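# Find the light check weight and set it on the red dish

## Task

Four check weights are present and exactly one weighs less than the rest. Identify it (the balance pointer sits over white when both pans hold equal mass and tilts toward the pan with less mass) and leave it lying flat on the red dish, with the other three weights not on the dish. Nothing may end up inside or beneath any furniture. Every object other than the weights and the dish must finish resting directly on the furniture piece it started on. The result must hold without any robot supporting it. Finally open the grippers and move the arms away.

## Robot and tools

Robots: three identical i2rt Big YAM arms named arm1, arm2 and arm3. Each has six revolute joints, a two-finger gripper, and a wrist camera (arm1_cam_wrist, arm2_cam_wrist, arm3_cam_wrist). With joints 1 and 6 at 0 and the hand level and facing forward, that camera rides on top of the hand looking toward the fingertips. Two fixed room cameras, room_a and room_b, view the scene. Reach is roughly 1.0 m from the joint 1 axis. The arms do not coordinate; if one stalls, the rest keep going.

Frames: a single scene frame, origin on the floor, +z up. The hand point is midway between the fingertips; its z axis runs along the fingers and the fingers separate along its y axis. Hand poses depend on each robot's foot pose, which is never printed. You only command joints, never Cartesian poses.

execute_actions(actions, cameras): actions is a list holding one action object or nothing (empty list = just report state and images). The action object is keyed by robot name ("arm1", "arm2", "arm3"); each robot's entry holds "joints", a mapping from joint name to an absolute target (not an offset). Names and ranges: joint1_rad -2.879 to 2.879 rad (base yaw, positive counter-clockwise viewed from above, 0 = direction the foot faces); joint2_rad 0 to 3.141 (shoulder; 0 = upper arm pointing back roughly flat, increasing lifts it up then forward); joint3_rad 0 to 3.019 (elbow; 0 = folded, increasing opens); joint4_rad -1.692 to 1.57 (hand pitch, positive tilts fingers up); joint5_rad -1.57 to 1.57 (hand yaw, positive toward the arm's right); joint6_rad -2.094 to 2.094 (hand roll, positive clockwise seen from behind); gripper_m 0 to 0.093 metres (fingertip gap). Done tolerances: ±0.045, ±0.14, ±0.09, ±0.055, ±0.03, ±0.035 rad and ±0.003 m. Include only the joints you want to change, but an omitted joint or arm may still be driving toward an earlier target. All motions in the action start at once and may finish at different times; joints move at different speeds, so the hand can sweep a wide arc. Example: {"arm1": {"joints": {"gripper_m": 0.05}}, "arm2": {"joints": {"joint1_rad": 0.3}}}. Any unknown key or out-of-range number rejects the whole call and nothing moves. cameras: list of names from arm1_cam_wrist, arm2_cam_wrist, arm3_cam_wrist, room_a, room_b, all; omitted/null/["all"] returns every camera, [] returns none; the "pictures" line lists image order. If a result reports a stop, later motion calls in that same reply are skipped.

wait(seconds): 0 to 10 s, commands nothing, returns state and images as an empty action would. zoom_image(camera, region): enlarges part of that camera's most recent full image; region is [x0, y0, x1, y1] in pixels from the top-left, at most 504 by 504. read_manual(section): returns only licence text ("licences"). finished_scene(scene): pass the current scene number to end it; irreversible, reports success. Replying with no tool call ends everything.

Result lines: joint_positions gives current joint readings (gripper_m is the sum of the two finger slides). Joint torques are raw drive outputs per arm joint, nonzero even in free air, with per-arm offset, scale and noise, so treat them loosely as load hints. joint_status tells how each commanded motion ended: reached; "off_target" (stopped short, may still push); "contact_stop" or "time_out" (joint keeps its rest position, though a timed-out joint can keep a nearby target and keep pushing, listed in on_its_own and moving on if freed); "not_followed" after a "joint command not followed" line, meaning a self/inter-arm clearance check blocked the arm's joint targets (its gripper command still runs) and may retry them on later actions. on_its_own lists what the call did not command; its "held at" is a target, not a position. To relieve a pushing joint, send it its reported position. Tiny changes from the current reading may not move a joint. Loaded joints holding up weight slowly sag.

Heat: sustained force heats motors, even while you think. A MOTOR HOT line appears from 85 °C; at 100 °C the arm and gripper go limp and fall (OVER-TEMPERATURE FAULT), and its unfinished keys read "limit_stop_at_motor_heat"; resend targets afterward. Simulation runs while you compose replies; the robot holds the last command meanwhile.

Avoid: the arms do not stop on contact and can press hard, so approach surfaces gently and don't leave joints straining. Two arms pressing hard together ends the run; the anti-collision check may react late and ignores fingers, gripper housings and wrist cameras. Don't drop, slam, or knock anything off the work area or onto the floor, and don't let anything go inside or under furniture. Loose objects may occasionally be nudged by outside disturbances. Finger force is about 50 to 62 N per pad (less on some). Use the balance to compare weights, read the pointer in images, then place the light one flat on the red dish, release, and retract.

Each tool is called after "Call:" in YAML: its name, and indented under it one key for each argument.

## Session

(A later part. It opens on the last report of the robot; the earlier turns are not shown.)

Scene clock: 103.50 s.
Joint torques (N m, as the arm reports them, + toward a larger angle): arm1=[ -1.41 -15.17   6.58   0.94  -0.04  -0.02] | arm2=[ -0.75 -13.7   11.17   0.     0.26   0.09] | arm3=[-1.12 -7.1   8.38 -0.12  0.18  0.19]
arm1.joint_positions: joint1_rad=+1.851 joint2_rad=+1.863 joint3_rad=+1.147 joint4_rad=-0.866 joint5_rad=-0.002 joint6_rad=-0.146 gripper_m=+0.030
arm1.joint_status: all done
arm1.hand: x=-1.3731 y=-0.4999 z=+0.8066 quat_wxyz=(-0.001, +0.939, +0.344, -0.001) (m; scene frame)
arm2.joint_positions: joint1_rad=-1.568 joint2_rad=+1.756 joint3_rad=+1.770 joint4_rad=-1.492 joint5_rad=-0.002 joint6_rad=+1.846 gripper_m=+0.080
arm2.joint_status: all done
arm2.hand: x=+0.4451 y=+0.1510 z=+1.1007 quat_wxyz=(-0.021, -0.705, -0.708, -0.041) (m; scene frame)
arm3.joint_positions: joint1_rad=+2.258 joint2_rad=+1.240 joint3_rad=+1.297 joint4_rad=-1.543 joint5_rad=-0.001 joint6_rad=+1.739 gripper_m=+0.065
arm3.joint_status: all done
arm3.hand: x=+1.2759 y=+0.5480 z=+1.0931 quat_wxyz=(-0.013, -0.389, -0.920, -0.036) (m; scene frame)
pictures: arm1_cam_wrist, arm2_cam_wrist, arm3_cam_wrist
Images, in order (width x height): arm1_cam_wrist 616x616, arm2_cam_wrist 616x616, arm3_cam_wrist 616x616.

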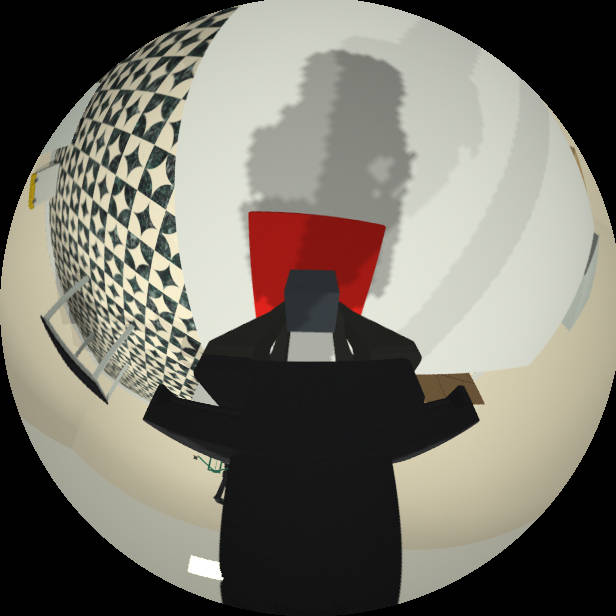

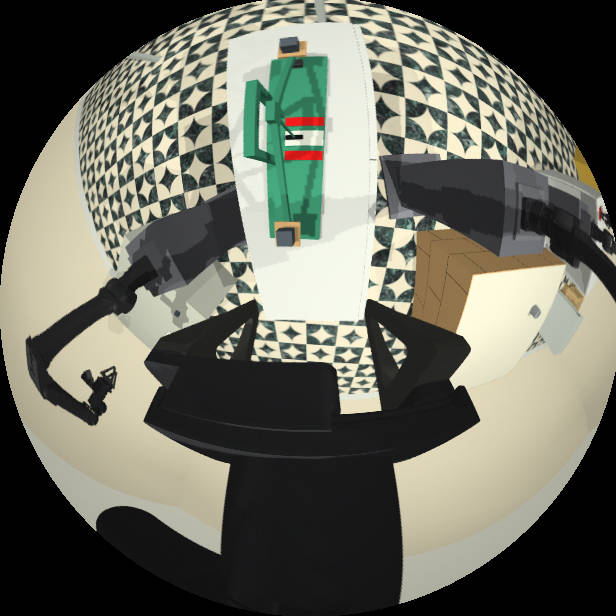

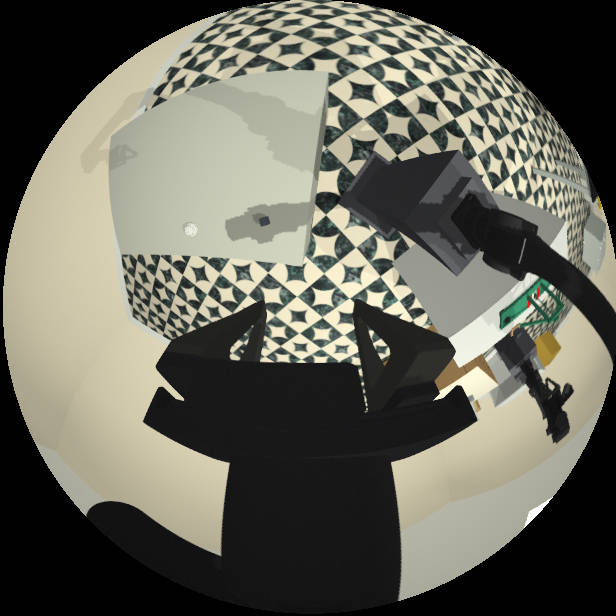

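Call:
execute_actions:
  actions:
    - {"arm1":{"joints":{"gripper_m":0.062}},"arm2":{"joints":{"joint2_rad":2.055,"joint4_rad":-1.26}},"arm3":{"joints":{"joint2_rad":2.40,"joint3_rad":1.52,"joint4_rad":-0.655,"joint6_rad":0.02}}}
  cameras: ["arm1_cam_wrist","arm2_cam_wrist","arm3_cam_wrist"]

Scene clock: 112.77 s.
Joint torques (N m, as the arm reports them, + toward a larger angle): arm1=[ -1.99 -15.38   6.57   0.96  -0.03  -0.04] | arm2=[ -0.34 -17.22  10.52   0.49   0.27   0.09] | arm3=[ -1.31 -18.95   5.7    0.56   0.06  -0.13]
arm1.joint_positions: joint1_rad=+1.851 joint2_rad=+1.863 joint3_rad=+1.147 joint4_rad=-0.866 joint5_rad=-0.002 joint6_rad=-0.146 gripper_m=+0.062
arm1.joint_status: all done
arm1.hand: x=-1.3732 y=-0.5000 z=+0.8068 quat_wxyz=(-0.001, +0.939, +0.344, -0.001) (m; scene frame)
arm2.joint_positions: joint1_rad=-1.568 joint2_rad=+2.061 joint3_rad=+1.771 joint4_rad=-1.268 joint5_rad=-0.002 joint6_rad=+1.847 gripper_m=+0.080
arm2.joint_status: all done
arm2.hand: x=+0.5087 y=+0.1694 z=+0.9272 quat_wxyz=(-0.002, -0.706, -0.708, -0.006) (m; scene frame)
arm3.joint_positions: joint1_rad=+2.258 joint2_rad=+2.394 joint3_rad=+1.512 joint4_rad=-0.664 joint5_rad=-0.001 joint6_rad=+0.037 gripper_m=+0.065
arm3.joint_status: all done
arm3.hand: x=+1.4130 y=+0.7271 z=+0.6014 quat_wxyz=(-0.010, +0.436, -0.900, +0.000) (m; scene frame)
pictures: arm1_cam_wrist, arm2_cam_wrist, arm3_cam_wrist
Images, in order (width x height): arm1_cam_wrist 616x616, arm2_cam_wrist 616x616, arm3_cam_wrist 616x616.

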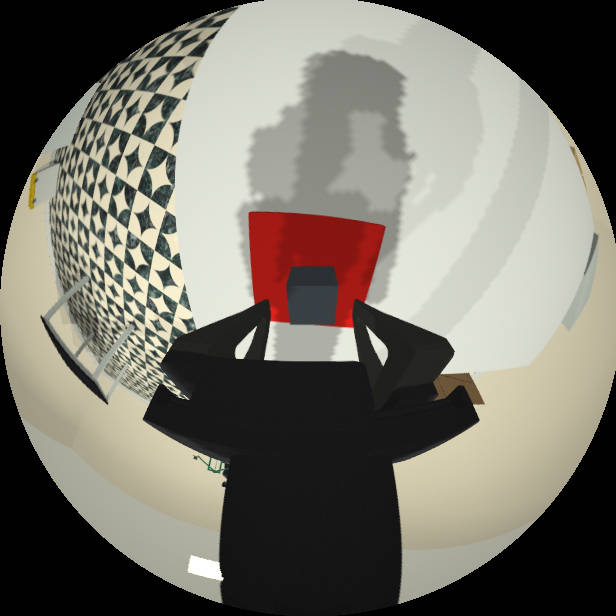

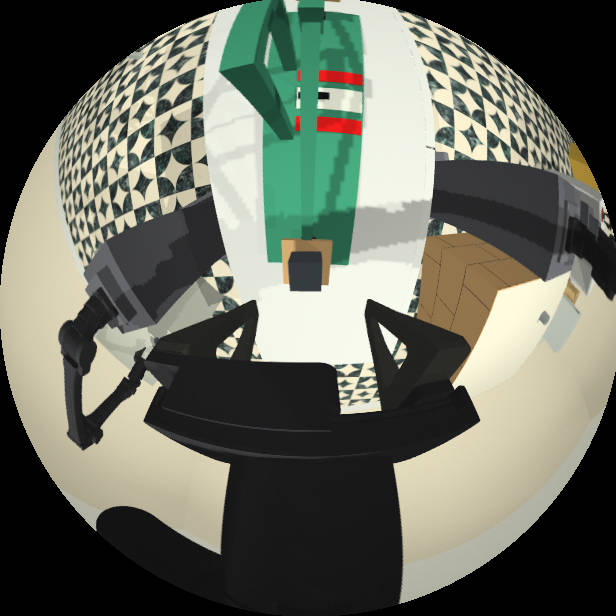

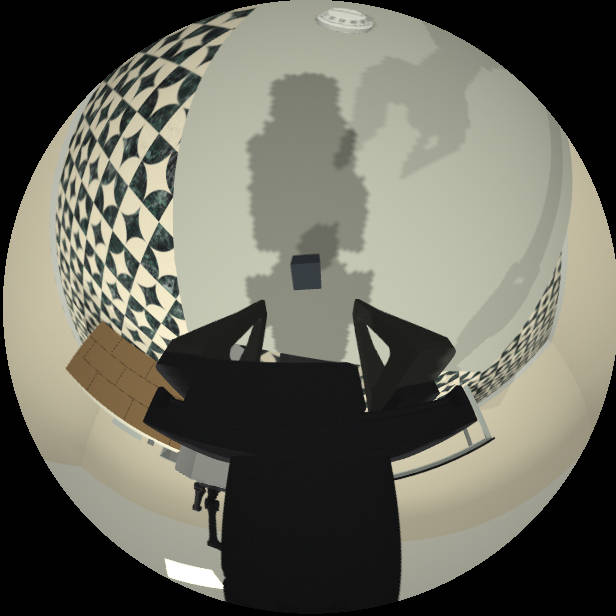

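Call:
zoom_image:
  camera: "arm1_cam_wrist"
  region: [230, 190, 400, 350]

Call:
zoom_image:
  camera: "arm2_cam_wrist"
  region: [240, 210, 380, 330]

Call:
zoom_image:
  camera: "arm3_cam_wrist"
  region: [240, 220, 380, 330]

Region (230, 190, 400, 350) of arm1_cam_wrist's 616x616 image, scaled by 2.965, with more detail than that image has; it fills the top 474 rows of this view, and the rest is white.

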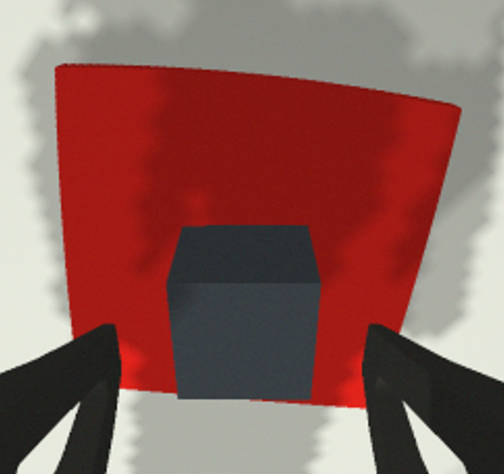

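Region (240, 210, 380, 330) of arm2_cam_wrist's 616x616 image, scaled by 3.600, with more detail than that image has; it fills the top 432 rows of this view, and the rest is white.

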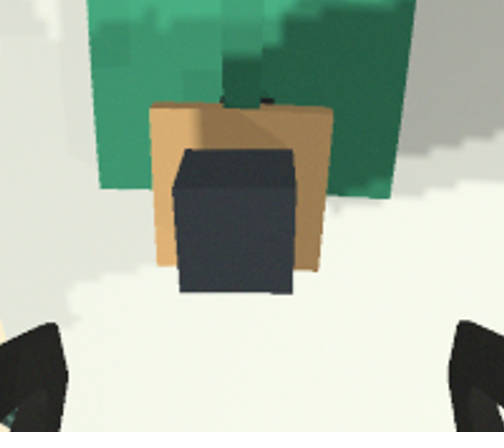

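Region (240, 220, 380, 330) of arm3_cam_wrist's 616x616 image, scaled by 3.600, with more detail than that image has; it fills the top 396 rows of this view, and the rest is white.

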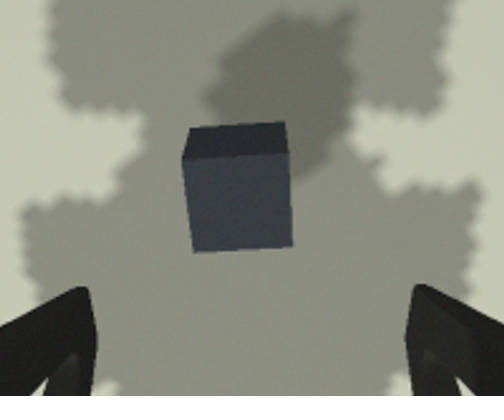

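Call:
execute_actions:
  actions:
    - {"arm1":{"joints":{"joint2_rad":1.55,"joint4_rad":-1.1}},"arm2":{"joints":{"joint2_rad":2.122,"joint4_rad":-1.205}},"arm3":{"joints":{"joint2_rad":2.565,"joint3_rad":1.6,"joint4_rad":-0.565,"joint6_rad":-0.02}}}
  cameras: ["arm1_cam_wrist","arm2_cam_wrist","arm3_cam_wrist"]

Scene clock: 119.77 s.
Joint torques (N m, as the arm reports them, + toward a larger angle): arm1=[ -1.38 -10.92   8.32  -0.16  -0.02  -0.03] | arm2=[ -0.55 -17.81  10.44   0.6    0.27   0.11] | arm3=[ -1.49 -19.53   5.47   0.38   0.08  -0.1 ]
arm1.joint_positions: joint1_rad=+1.851 joint2_rad=+1.543 joint3_rad=+1.145 joint4_rad=-1.086 joint5_rad=-0.002 joint6_rad=-0.146 gripper_m=+0.062
arm1.joint_status: all done
arm1.hand: x=-1.3470 y=-0.4843 z=+0.9474 quat_wxyz=(+0.009, +0.938, +0.343, -0.049) (m; scene frame)
arm2.joint_positions: joint1_rad=-1.568 joint2_rad=+2.133 joint3_rad=+1.771 joint4_rad=-1.214 joint5_rad=-0.002 joint6_rad=+1.847 gripper_m=+0.080
arm2.joint_status: all done
arm2.hand: x=+0.5163 y=+0.1716 z=+0.8831 quat_wxyz=(+0.003, -0.706, -0.708, +0.002) (m; scene frame)
arm3.joint_positions: joint1_rad=+2.258 joint2_rad=+2.555 joint3_rad=+1.586 joint4_rad=-0.570 joint5_rad=-0.001 joint6_rad=-0.003 gripper_m=+0.065
arm3.joint_status: all done
arm3.hand: x=+1.4159 y=+0.7297 z=+0.5268 quat_wxyz=(-0.013, +0.454, -0.891, -0.001) (m; scene frame)
pictures: arm1_cam_wrist, arm2_cam_wrist, arm3_cam_wrist
Images, in order (width x height): arm1_cam_wrist 616x616, arm2_cam_wrist 616x616, arm3_cam_wrist 616x616.

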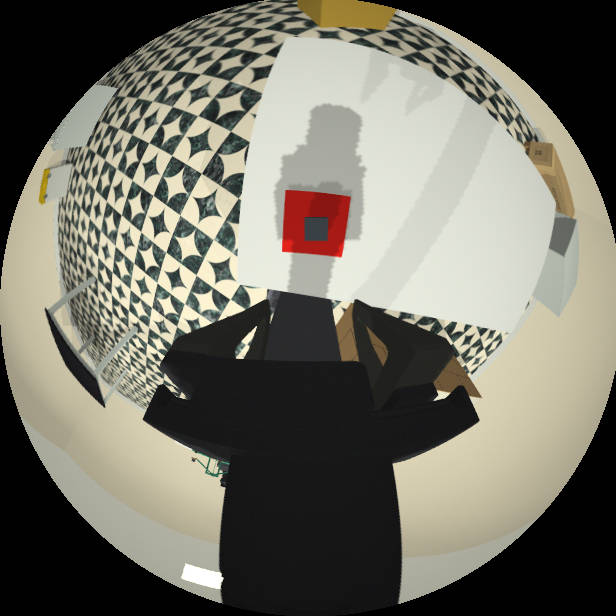

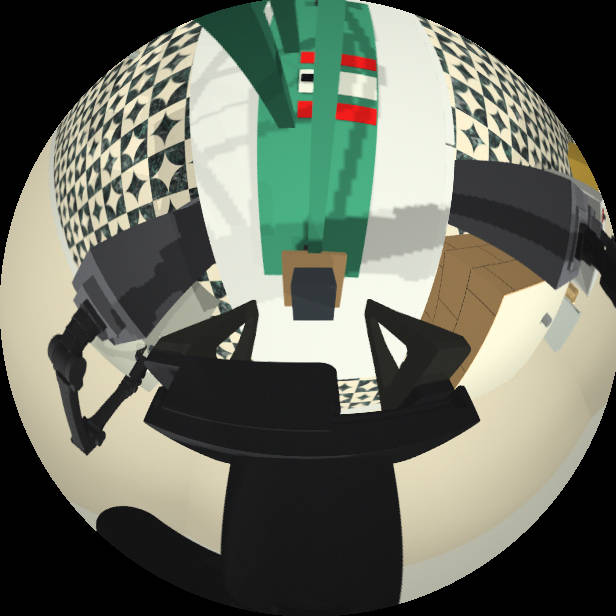

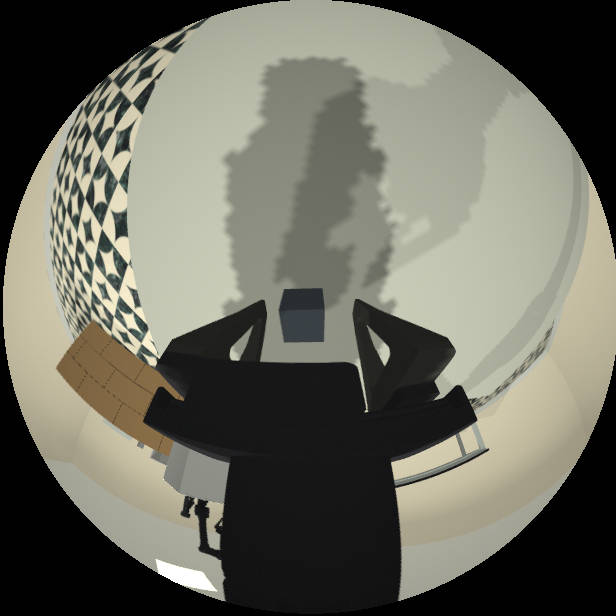

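Call:
zoom_image:
  camera: "arm2_cam_wrist"
  region: [230, 230, 390, 370]

Call:
zoom_image:
  camera: "arm3_cam_wrist"
  region: [230, 230, 390, 370]

Region (230, 230, 390, 370) of arm2_cam_wrist's 616x616 image, scaled by 3.150, with more detail than that image has; it fills the top 441 rows of this view, and the rest is white.

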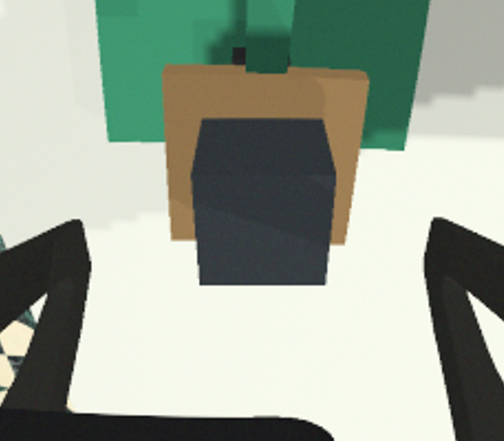

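Region (230, 230, 390, 370) of arm3_cam_wrist's 616x616 image, scaled by 3.150, with more detail than that image has; it fills the top 441 rows of this view, and the rest is white.

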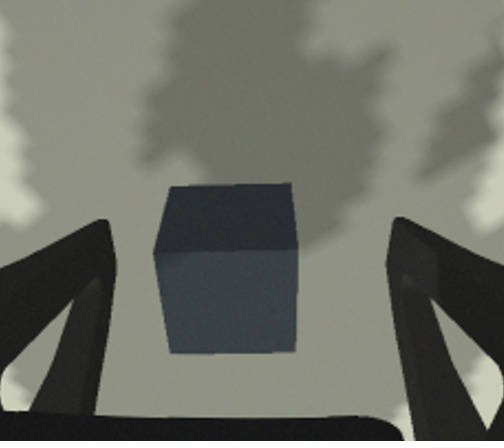

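Call:
execute_actions:
  actions:
    - {"arm2":{"joints":{"joint2_rad":2.163}},"arm3":{"joints":{"joint1_rad":2.275,"joint3_rad":1.56}}}
  cameras: ["arm2_cam_wrist","arm3_cam_wrist"]

Scene clock: 124.90 s.
Joint torques (N m, as the arm reports them, + toward a larger angle): arm1=[ -1.96 -11.13   8.32  -0.09  -0.04  -0.04] | arm2=[ -0.71 -18.13  10.21   0.55   0.27   0.11] | arm3=[ -0.84 -18.75   3.88   0.24   0.08  -0.11]
arm1.joint_positions: joint1_rad=+1.851 joint2_rad=+1.543 joint3_rad=+1.145 joint4_rad=-1.086 joint5_rad=-0.002 joint6_rad=-0.146 gripper_m=+0.062
arm1.joint_status: not commanded
arm1.hand: x=-1.3470 y=-0.4843 z=+0.9474 quat_wxyz=(+0.009, +0.938, +0.343, -0.049) (m; scene frame)
arm2.joint_positions: joint1_rad=-1.568 joint2_rad=+2.162 joint3_rad=+1.771 joint4_rad=-1.214 joint5_rad=-0.002 joint6_rad=+1.847 gripper_m=+0.080
arm2.joint_status: all done
arm2.hand: x=+0.5134 y=+0.1707 z=+0.8654 quat_wxyz=(+0.010, -0.706, -0.708, +0.015) (m; scene frame)
arm3.joint_positions: joint1_rad=+2.263 joint2_rad=+2.555 joint3_rad=+1.569 joint4_rad=-0.570 joint5_rad=-0.001 joint6_rad=-0.003 gripper_m=+0.065
arm3.joint_status: all done
arm3.hand: x=+1.4074 y=+0.7237 z=+0.5230 quat_wxyz=(-0.005, +0.456, -0.890, +0.003) (m; scene frame)
pictures: arm2_cam_wrist, arm3_cam_wrist
Images, in order (width x height): arm2_cam_wrist 616x616, arm3_cam_wrist 616x616.

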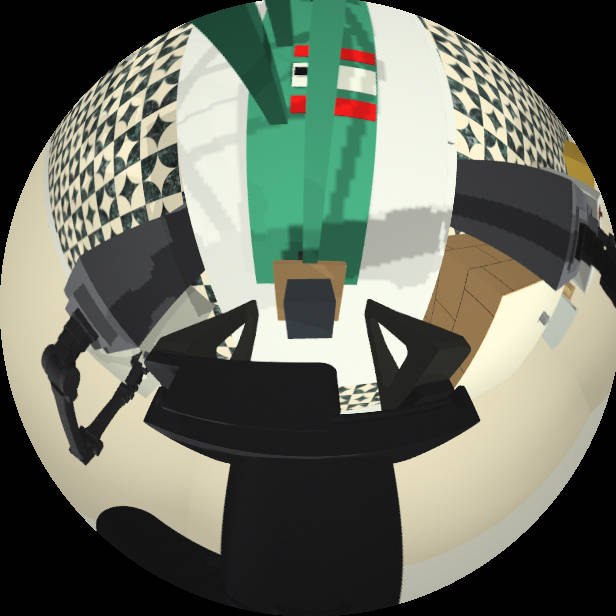

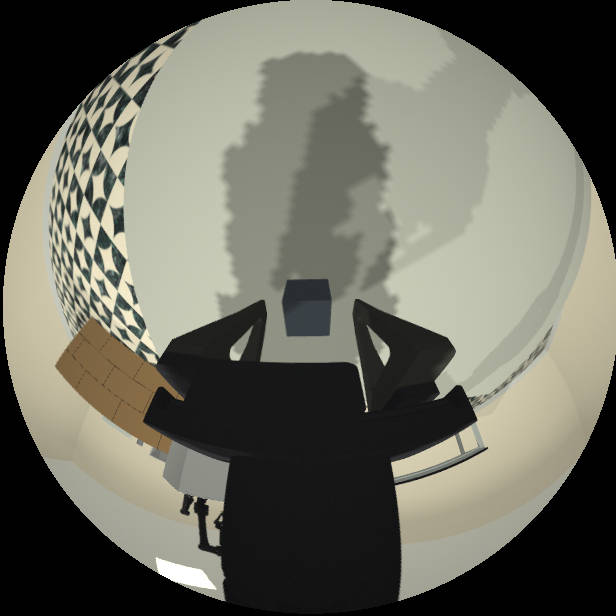

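Call:
execute_actions:
  actions:
    - {"arm2":{"joints":{"gripper_m":0.024}},"arm3":{"joints":{"gripper_m":0.024}}}
  cameras: ["arm2_cam_wrist","arm3_cam_wrist"]

Scene clock: 125.93 s.
Joint torques (N m, as the arm reports them, + toward a larger angle): arm1=[ -1.47 -10.58   8.25  -0.1   -0.03  -0.06] | arm2=[ -0.42 -17.67  10.2    0.38   0.26   0.11] | arm3=[ -0.76 -19.54   3.87   0.31   0.1   -0.11]
arm1.joint_positions: joint1_rad=+1.851 joint2_rad=+1.543 joint3_rad=+1.145 joint4_rad=-1.086 joint5_rad=-0.002 joint6_rad=-0.146 gripper_m=+0.062
arm1.joint_status: not commanded
arm1.hand: x=-1.3470 y=-0.4843 z=+0.9474 quat_wxyz=(+0.009, +0.938, +0.343, -0.049) (m; scene frame)
arm2.joint_positions: joint1_rad=-1.568 joint2_rad=+2.162 joint3_rad=+1.771 joint4_rad=-1.212 joint5_rad=-0.002 joint6_rad=+1.847 gripper_m=+0.029
arm2.joint_status: gripper_m off_target (ended at +0.029, target +0.024)
arm2.hand: x=+0.5138 y=+0.1708 z=+0.8653 quat_wxyz=(+0.009, -0.706, -0.708, +0.014) (m; scene frame)
arm3.joint_positions: joint1_rad=+2.264 joint2_rad=+2.555 joint3_rad=+1.569 joint4_rad=-0.570 joint5_rad=-0.001 joint6_rad=-0.004 gripper_m=+0.029
arm3.joint_status: gripper_m off_target (ended at +0.029, target +0.024)
arm3.hand: x=+1.4069 y=+0.7240 z=+0.5230 quat_wxyz=(-0.005, +0.457, -0.889, +0.002) (m; scene frame)
pictures: arm2_cam_wrist, arm3_cam_wrist
Images, in order (width x height): arm2_cam_wrist 616x616, arm3_cam_wrist 616x616.

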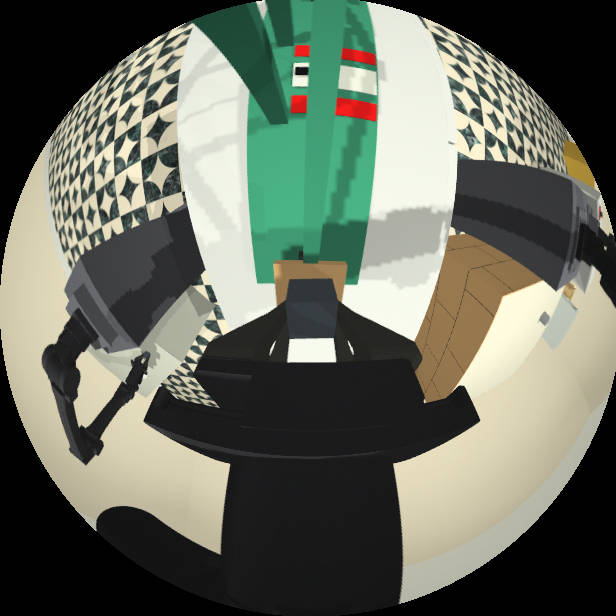

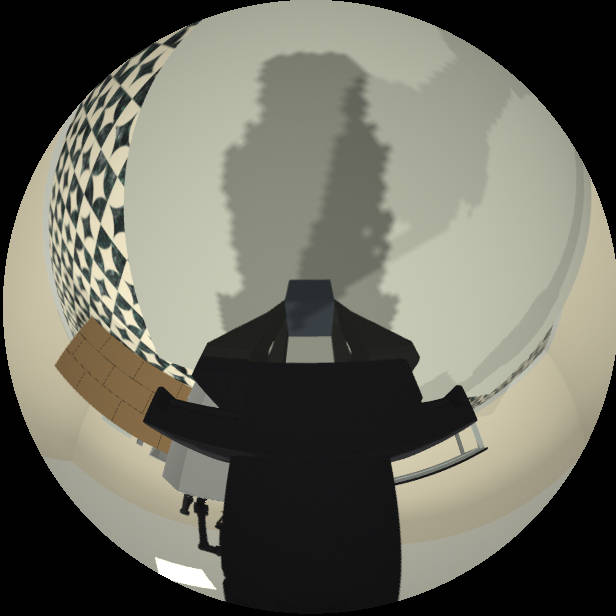

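Call:
execute_actions:
  actions:
    - {"arm2":{"joints":{"joint2_rad":1.76,"joint4_rad":-1.55}},"arm3":{"joints":{"joint2_rad":1.35,"joint4_rad":-1.6}}}
  cameras: ["room_a","room_b"]

Scene clock: 131.50 s.
Joint torques (N m, as the arm reports them, + toward a larger angle): arm1=[ -1.7  -11.29   8.2   -0.12  -0.06  -0.01] | arm2=[ -0.76 -15.99  10.75   0.07   0.27   0.09] | arm3=[-0.97 -9.22  9.19  0.16  0.1  -0.11]
arm1.joint_positions: joint1_rad=+1.851 joint2_rad=+1.543 joint3_rad=+1.145 joint4_rad=-1.086 joint5_rad=-0.002 joint6_rad=-0.146 gripper_m=+0.062
arm1.joint_status: not commanded
arm1.hand: x=-1.3470 y=-0.4843 z=+0.9474 quat_wxyz=(+0.009, +0.938, +0.343, -0.049) (m; scene frame)
arm2.joint_positions: joint1_rad=-1.568 joint2_rad=+1.790 joint3_rad=+1.772 joint4_rad=-1.547 joint5_rad=-0.002 joint6_rad=+1.847 gripper_m=+0.029
arm2.joint_status: all done
arm2.hand: x=+0.4365 y=+0.1485 z=+1.0827 quat_wxyz=(+0.000, -0.706, -0.708, -0.003) (m; scene frame)
arm3.joint_positions: joint1_rad=+2.264 joint2_rad=+1.346 joint3_rad=+1.546 joint4_rad=-1.593 joint5_rad=-0.001 joint6_rad=-0.004 gripper_m=+0.029
arm3.joint_status: all done
arm3.hand: x=+1.3067 y=+0.5959 z=+1.1540 quat_wxyz=(-0.077, +0.456, -0.886, -0.034) (m; scene frame)
pictures: room_a, room_b
Images, in order (width x height): room_a 504x504, room_b 504x504.

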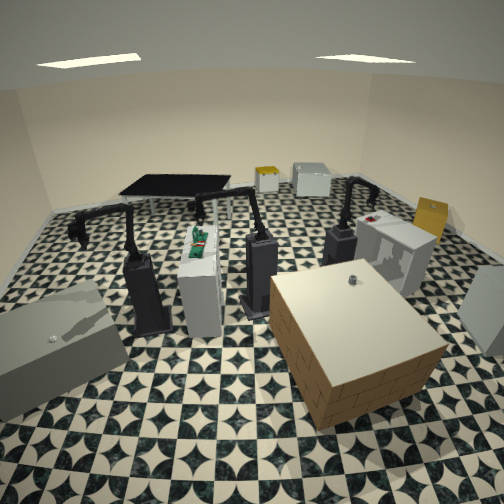

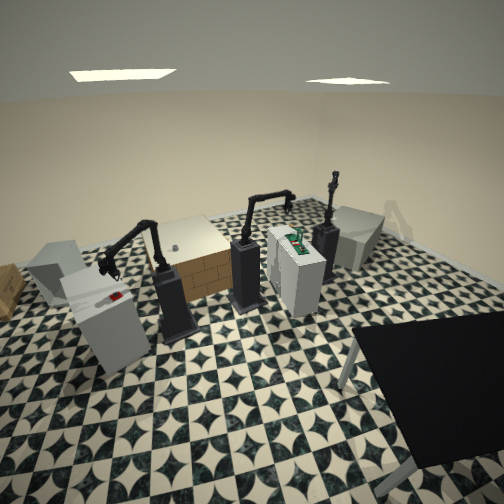

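Call:
execute_actions:
  actions:
    - {"arm2":{"joints":{"joint1_rad":0.24,"joint6_rad":0.0}},"arm3":{"joints":{"joint1_rad":-1.656,"joint3_rad":1.48,"joint6_rad":1.755}}}
  cameras: ["arm2_cam_wrist","arm3_cam_wrist","room_a"]

Scene clock: 135.40 s.
Joint torques (N m, as the arm reports them, + toward a larger angle): arm1=[ -1.66 -10.78   8.35  -0.13  -0.04  -0.03] | arm2=[ -0.9  -16.22  10.93   0.14   0.19  -0.1 ] | arm3=[-0.84 -9.42  8.1  -0.1   0.08  0.19]
arm1.joint_positions: joint1_rad=+1.851 joint2_rad=+1.543 joint3_rad=+1.145 joint4_rad=-1.086 joint5_rad=-0.002 joint6_rad=-0.146 gripper_m=+0.062
arm1.joint_status: not commanded
arm1.hand: x=-1.3470 y=-0.4843 z=+0.9474 quat_wxyz=(+0.009, +0.938, +0.343, -0.049) (m; scene frame)
arm2.joint_positions: joint1_rad=+0.249 joint2_rad=+1.790 joint3_rad=+1.772 joint4_rad=-1.547 joint5_rad=-0.002 joint6_rad=+0.009 gripper_m=+0.029
arm2.joint_status: all done
arm2.hand: x=-0.3738 y=+0.4749 z=+1.0834 quat_wxyz=(-0.001, +0.864, -0.503, -0.004) (m; scene frame)
arm3.joint_positions: joint1_rad=-1.657 joint2_rad=+1.350 joint3_rad=+1.481 joint4_rad=-1.593 joint5_rad=+0.002 joint6_rad=+1.738 gripper_m=+0.029
arm3.joint_status: all done
arm3.hand: x=+0.6550 y=+0.1871 z=+1.1283 quat_wxyz=(-0.046, -0.705, +0.707, +0.026) (m; scene frame)
pictures: arm2_cam_wrist, arm3_cam_wrist, room_a
Images, in order (width x height): arm2_cam_wrist 616x616, arm3_cam_wrist 616x616, room_a 504x504.

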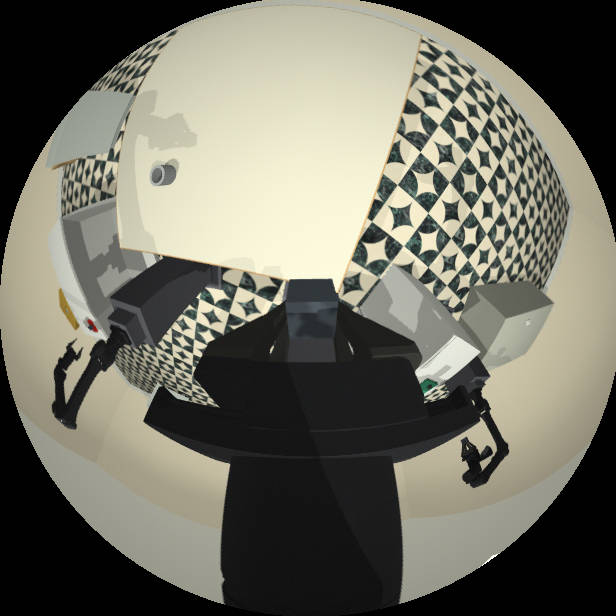

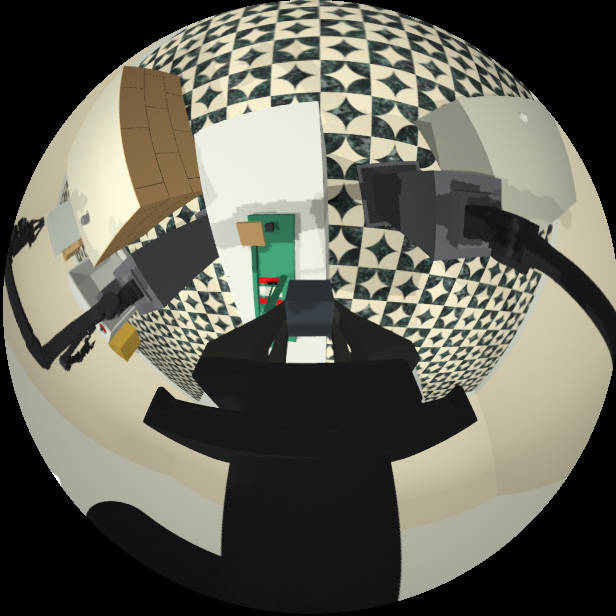

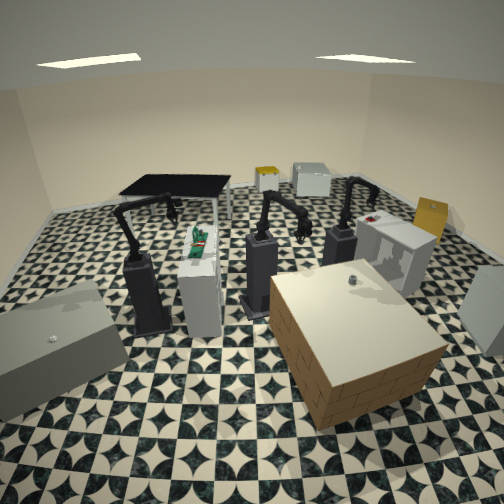

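Call:
execute_actions:
  actions:
    - {"arm2":{"joints":{"joint2_rad":2.15,"joint3_rad":1.21,"joint4_rad":-0.58}},"arm3":{"joints":{"joint2_rad":1.795,"joint4_rad":-1.2}}}
  cameras: ["arm2_cam_wrist","arm3_cam_wrist"]

Scene clock: 139.27 s.
Joint torques (N m, as the arm reports them, + toward a larger angle): arm1=[ -1.82 -10.65   8.27  -0.14  -0.04  -0.03] | arm2=[ -0.57 -15.4    7.18   0.57   0.18  -0.09] | arm3=[ -1.24 -17.15   8.23   0.6   -0.01   0.19]
arm1.joint_positions: joint1_rad=+1.851 joint2_rad=+1.543 joint3_rad=+1.145 joint4_rad=-1.086 joint5_rad=-0.002 joint6_rad=-0.146 gripper_m=+0.062
arm1.joint_status: not commanded
arm1.hand: x=-1.3470 y=-0.4843 z=+0.9474 quat_wxyz=(+0.009, +0.938, +0.343, -0.049) (m; scene frame)
arm2.joint_positions: joint1_rad=+0.249 joint2_rad=+2.156 joint3_rad=+1.186 joint4_rad=-0.586 joint5_rad=-0.002 joint6_rad=+0.009 gripper_m=+0.029
arm2.joint_status: all done
arm2.hand: x=-0.3504 y=+0.4343 z=+0.6981 quat_wxyz=(-0.002, +0.864, -0.503, -0.007) (m; scene frame)
arm3.joint_positions: joint1_rad=-1.657 joint2_rad=+1.809 joint3_rad=+1.473 joint4_rad=-1.206 joint5_rad=+0.003 joint6_rad=+1.739 gripper_m=+0.029
arm3.joint_status: all done
arm3.hand: x=+0.5231 y=+0.1625 z=+0.9189 quat_wxyz=(-0.014, -0.706, +0.708, +0.004) (m; scene frame)
pictures: arm2_cam_wrist, arm3_cam_wrist
Images, in order (width x height): arm2_cam_wrist 616x616, arm3_cam_wrist 616x616.

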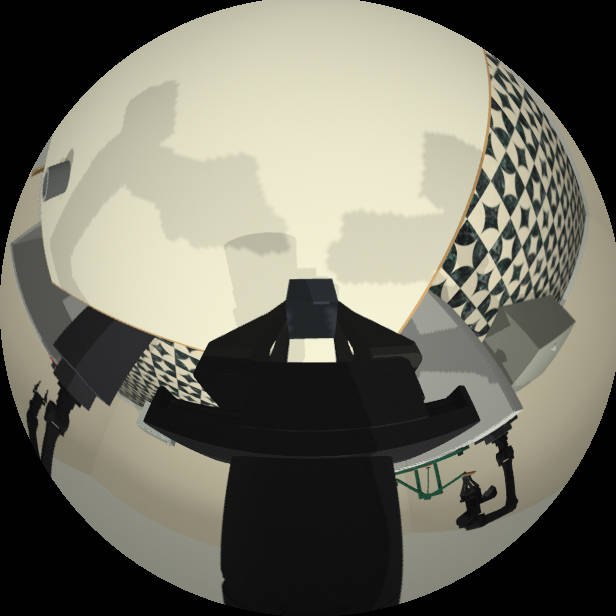

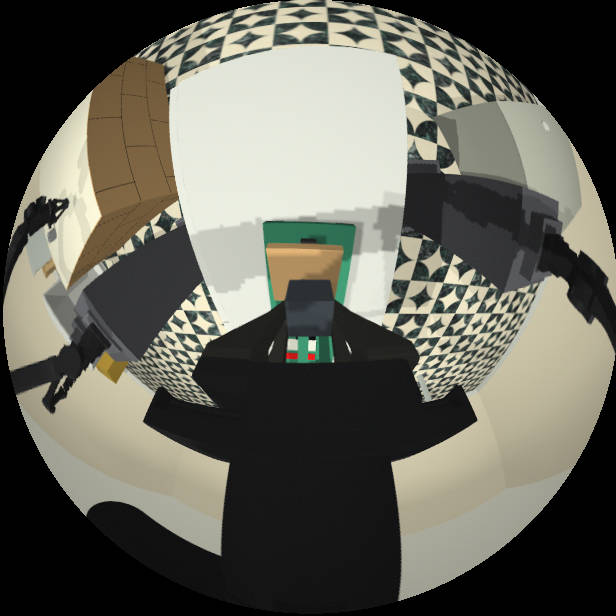

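Call:
zoom_image:
  camera: "arm3_cam_wrist"
  region: [230, 210, 390, 370]

Region (230, 210, 390, 370) of arm3_cam_wrist's 616x616 image, scaled by 3.150, with more detail than that image has.

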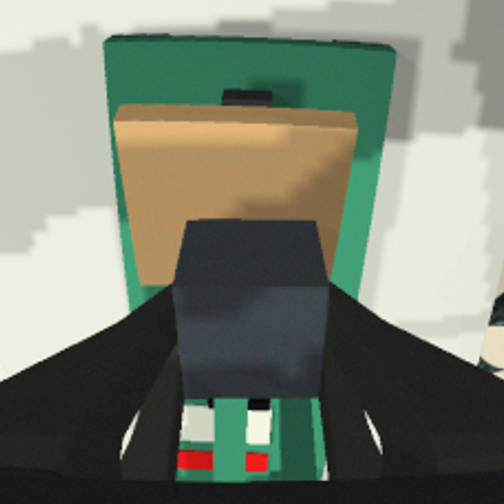

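Call:
execute_actions:
  actions:
    - {"arm2":{"joints":{"joint2_rad":2.25,"joint4_rad":-0.485}},"arm3":{"joints":{"joint2_rad":1.89,"joint4_rad":-1.148}}}
  cameras: ["arm2_cam_wrist","arm3_cam_wrist"]

Scene clock: 142.50 s.
Joint torques (N m, as the arm reports them, + toward a larger angle): arm1=[ -1.77 -10.56   8.25  -0.14  -0.04  -0.04] | arm2=[ -0.69 -16.52   6.17   0.7    0.19  -0.1 ] | arm3=[ -1.23 -15.17   7.96   0.27   0.53   0.17]
arm1.joint_positions: joint1_rad=+1.851 joint2_rad=+1.543 joint3_rad=+1.145 joint4_rad=-1.086 joint5_rad=-0.002 joint6_rad=-0.146 gripper_m=+0.062
arm1.joint_status: not commanded
arm1.hand: x=-1.3470 y=-0.4843 z=+0.9474 quat_wxyz=(+0.009, +0.938, +0.343, -0.049) (m; scene frame)
arm2.joint_positions: joint1_rad=+0.249 joint2_rad=+2.279 joint3_rad=+1.186 joint4_rad=-0.494 joint5_rad=-0.002 joint6_rad=+0.009 gripper_m=+0.029
arm2.joint_status: all done
arm2.hand: x=-0.3426 y=+0.4209 z=+0.6396 quat_wxyz=(+0.005, +0.864, -0.503, +0.006) (m; scene frame)
arm3.joint_positions: joint1_rad=-1.649 joint2_rad=+1.870 joint3_rad=+1.473 joint4_rad=-1.159 joint5_rad=-0.012 joint6_rad=+1.742 gripper_m=+0.029
arm3.joint_status: all done
arm3.hand: x=+0.5153 y=+0.1532 z=+0.8870 quat_wxyz=(-0.013, -0.708, +0.706, -0.006) (m; scene frame)
pictures: arm2_cam_wrist, arm3_cam_wrist
Images, in order (width x height): arm2_cam_wrist 616x616, arm3_cam_wrist 616x616.

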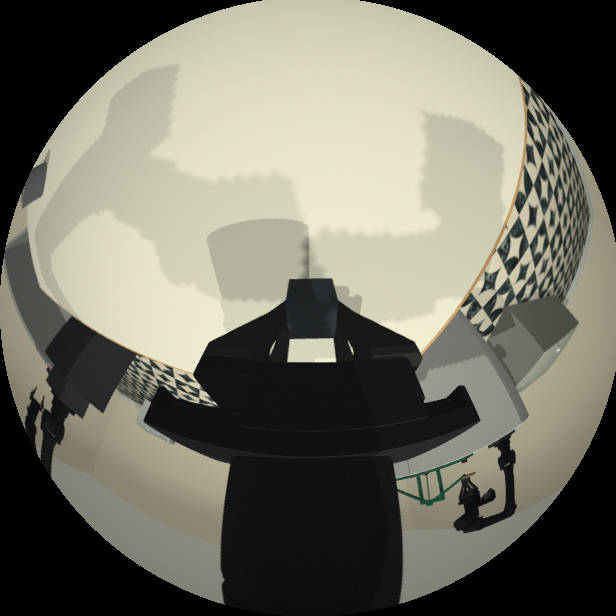

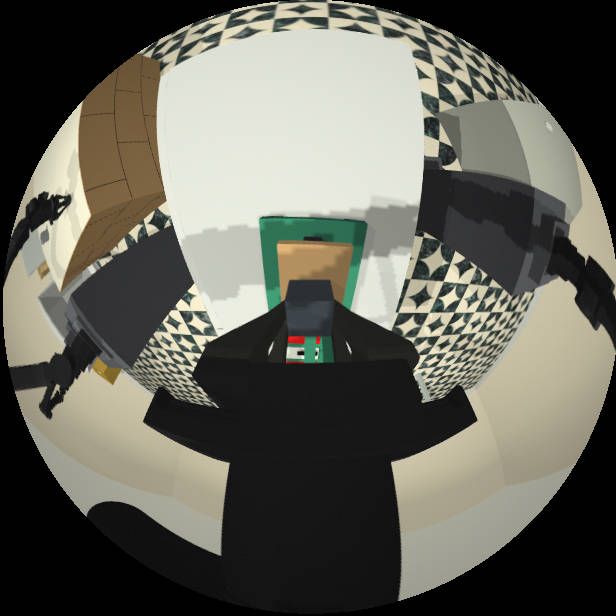

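Call:
zoom_image:
  camera: "arm3_cam_wrist"
  region: [230, 210, 390, 370]

Region (230, 210, 390, 370) of arm3_cam_wrist's 616x616 image, scaled by 3.150, with more detail than that image has.

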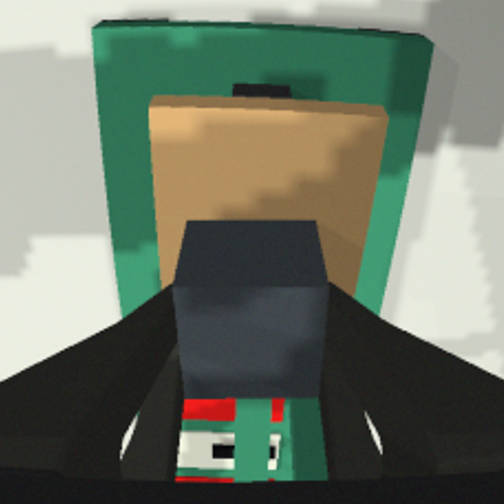

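Call:
execute_actions:
  actions:
    - {"arm2":{"joints":{"gripper_m":0.065}},"arm3":{"joints":{"joint1_rad":-1.69,"joint2_rad":1.77,"joint4_rad":-1.215}}}
  cameras: ["arm2_cam_wrist","arm3_cam_wrist"]

Scene clock: 149.60 s.
Joint torques (N m, as the arm reports them, + toward a larger angle): arm1=[ -1.73 -11.02   8.26  -0.14  -0.03  -0.03] | arm2=[ -0.79 -16.18   6.21   0.72   0.21  -0.11] | arm3=[ -1.81 -14.77   8.18  -0.27   0.19   0.16]
arm1.joint_positions: joint1_rad=+1.851 joint2_rad=+1.543 joint3_rad=+1.145 joint4_rad=-1.086 joint5_rad=-0.002 joint6_rad=-0.146 gripper_m=+0.062
arm1.joint_status: not commanded
arm1.hand: x=-1.3470 y=-0.4843 z=+0.9474 quat_wxyz=(+0.009, +0.938, +0.343, -0.049) (m; scene frame)
arm2.joint_positions: joint1_rad=+0.249 joint2_rad=+2.270 joint3_rad=+1.186 joint4_rad=-0.494 joint5_rad=-0.002 joint6_rad=+0.009 gripper_m=+0.065
arm2.joint_status: all done
arm2.hand: x=-0.3442 y=+0.4236 z=+0.6439 quat_wxyz=(+0.003, +0.864, -0.503, +0.002) (m; scene frame)
arm3.joint_positions: joint1_rad=-1.679 joint2_rad=+1.769 joint3_rad=+1.473 joint4_rad=-1.208 joint5_rad=-0.002 joint6_rad=+1.742 gripper_m=+0.029
arm3.joint_status: all done
arm3.hand: x=+0.5214 y=+0.1739 z=+0.9393 quat_wxyz=(-0.030, -0.697, +0.717, +0.013) (m; scene frame)
pictures: arm2_cam_wrist, arm3_cam_wrist
Images, in order (width x height): arm2_cam_wrist 616x616, arm3_cam_wrist 616x616.

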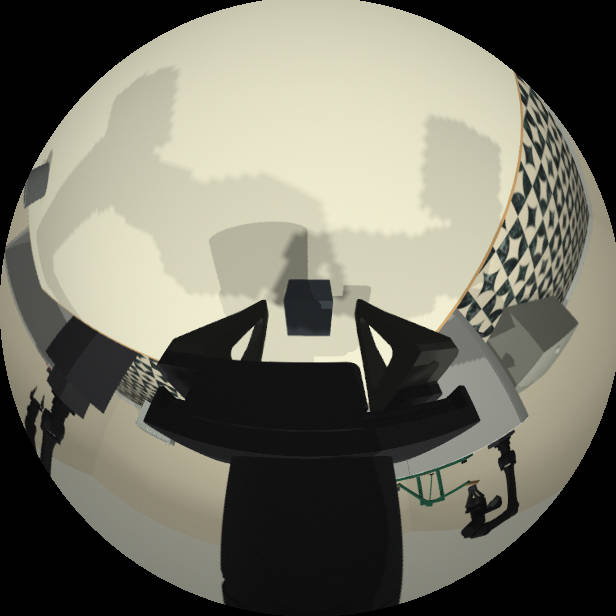

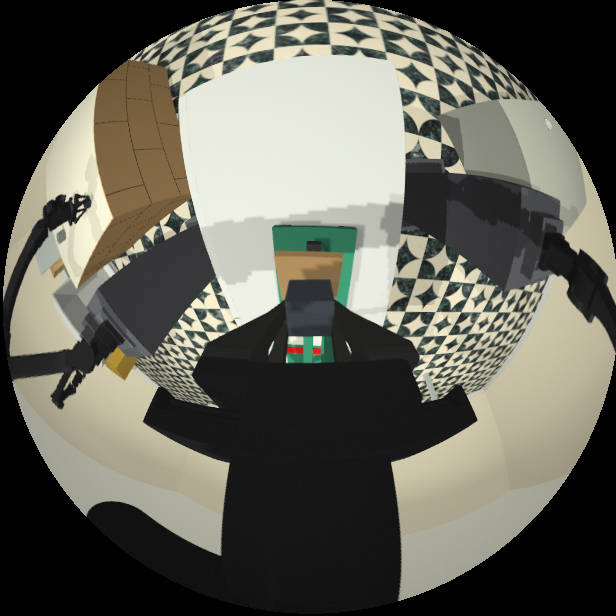

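Call:
execute_actions:
  actions: []

Scene clock: 151.77 s.
Joint torques (N m, as the arm reports them, + toward a larger angle): arm1=[ -1.83 -10.76   8.28  -0.11  -0.03  -0.06] | arm2=[ -0.91 -16.08   6.25   0.72   0.18  -0.08] | arm3=[ -1.84 -15.56   8.21  -0.21   0.19   0.17]
arm1.joint_positions: joint1_rad=+1.851 joint2_rad=+1.543 joint3_rad=+1.145 joint4_rad=-1.086 joint5_rad=-0.002 joint6_rad=-0.146 gripper_m=+0.062
arm1.joint_status: not commanded
arm1.hand: x=-1.3470 y=-0.4843 z=+0.9474 quat_wxyz=(+0.009, +0.938, +0.343, -0.049) (m; scene frame)
arm2.joint_positions: joint1_rad=+0.249 joint2_rad=+2.270 joint3_rad=+1.186 joint4_rad=-0.494 joint5_rad=-0.002 joint6_rad=+0.009 gripper_m=+0.065
arm2.joint_status: all done
arm2.hand: x=-0.3442 y=+0.4236 z=+0.6439 quat_wxyz=(+0.003, +0.864, -0.503, +0.002) (m; scene frame)
arm3.joint_positions: joint1_rad=-1.679 joint2_rad=+1.769 joint3_rad=+1.473 joint4_rad=-1.208 joint5_rad=-0.002 joint6_rad=+1.742 gripper_m=+0.029
arm3.joint_status: all done
arm3.hand: x=+0.5214 y=+0.1739 z=+0.9393 quat_wxyz=(-0.030, -0.697, +0.717, +0.013) (m; scene frame)
pictures: arm1_cam_wrist, arm2_cam_wrist, arm3_cam_wrist, room_a, room_b
Images, in order (width x height): arm1_cam_wrist 616x616, arm2_cam_wrist 616x616, arm3_cam_wrist 616x616, room_a 504x504, room_b 504x504.

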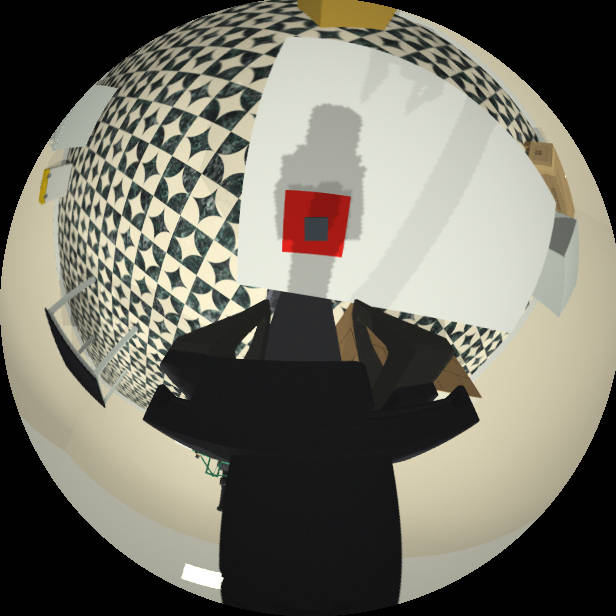

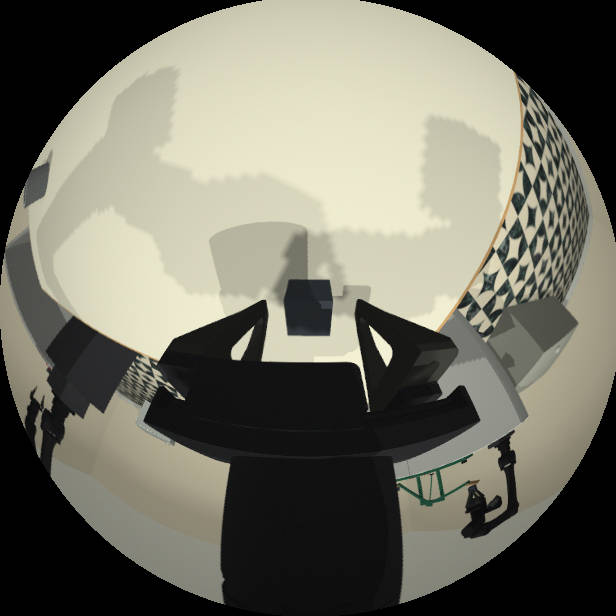

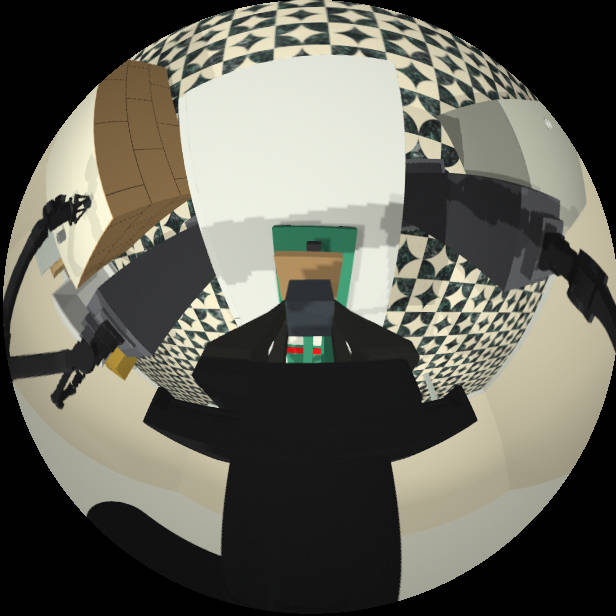

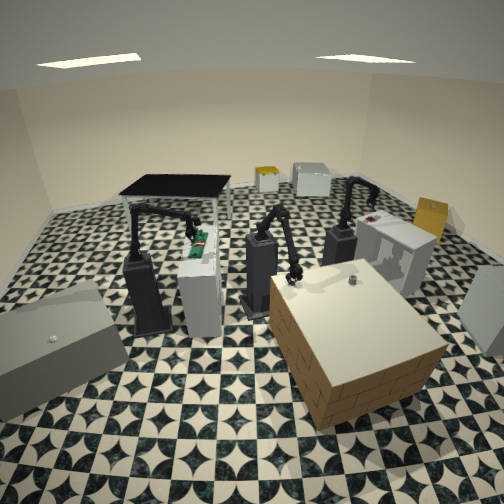

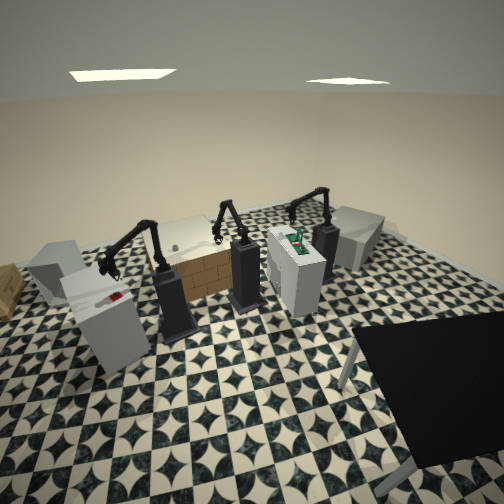

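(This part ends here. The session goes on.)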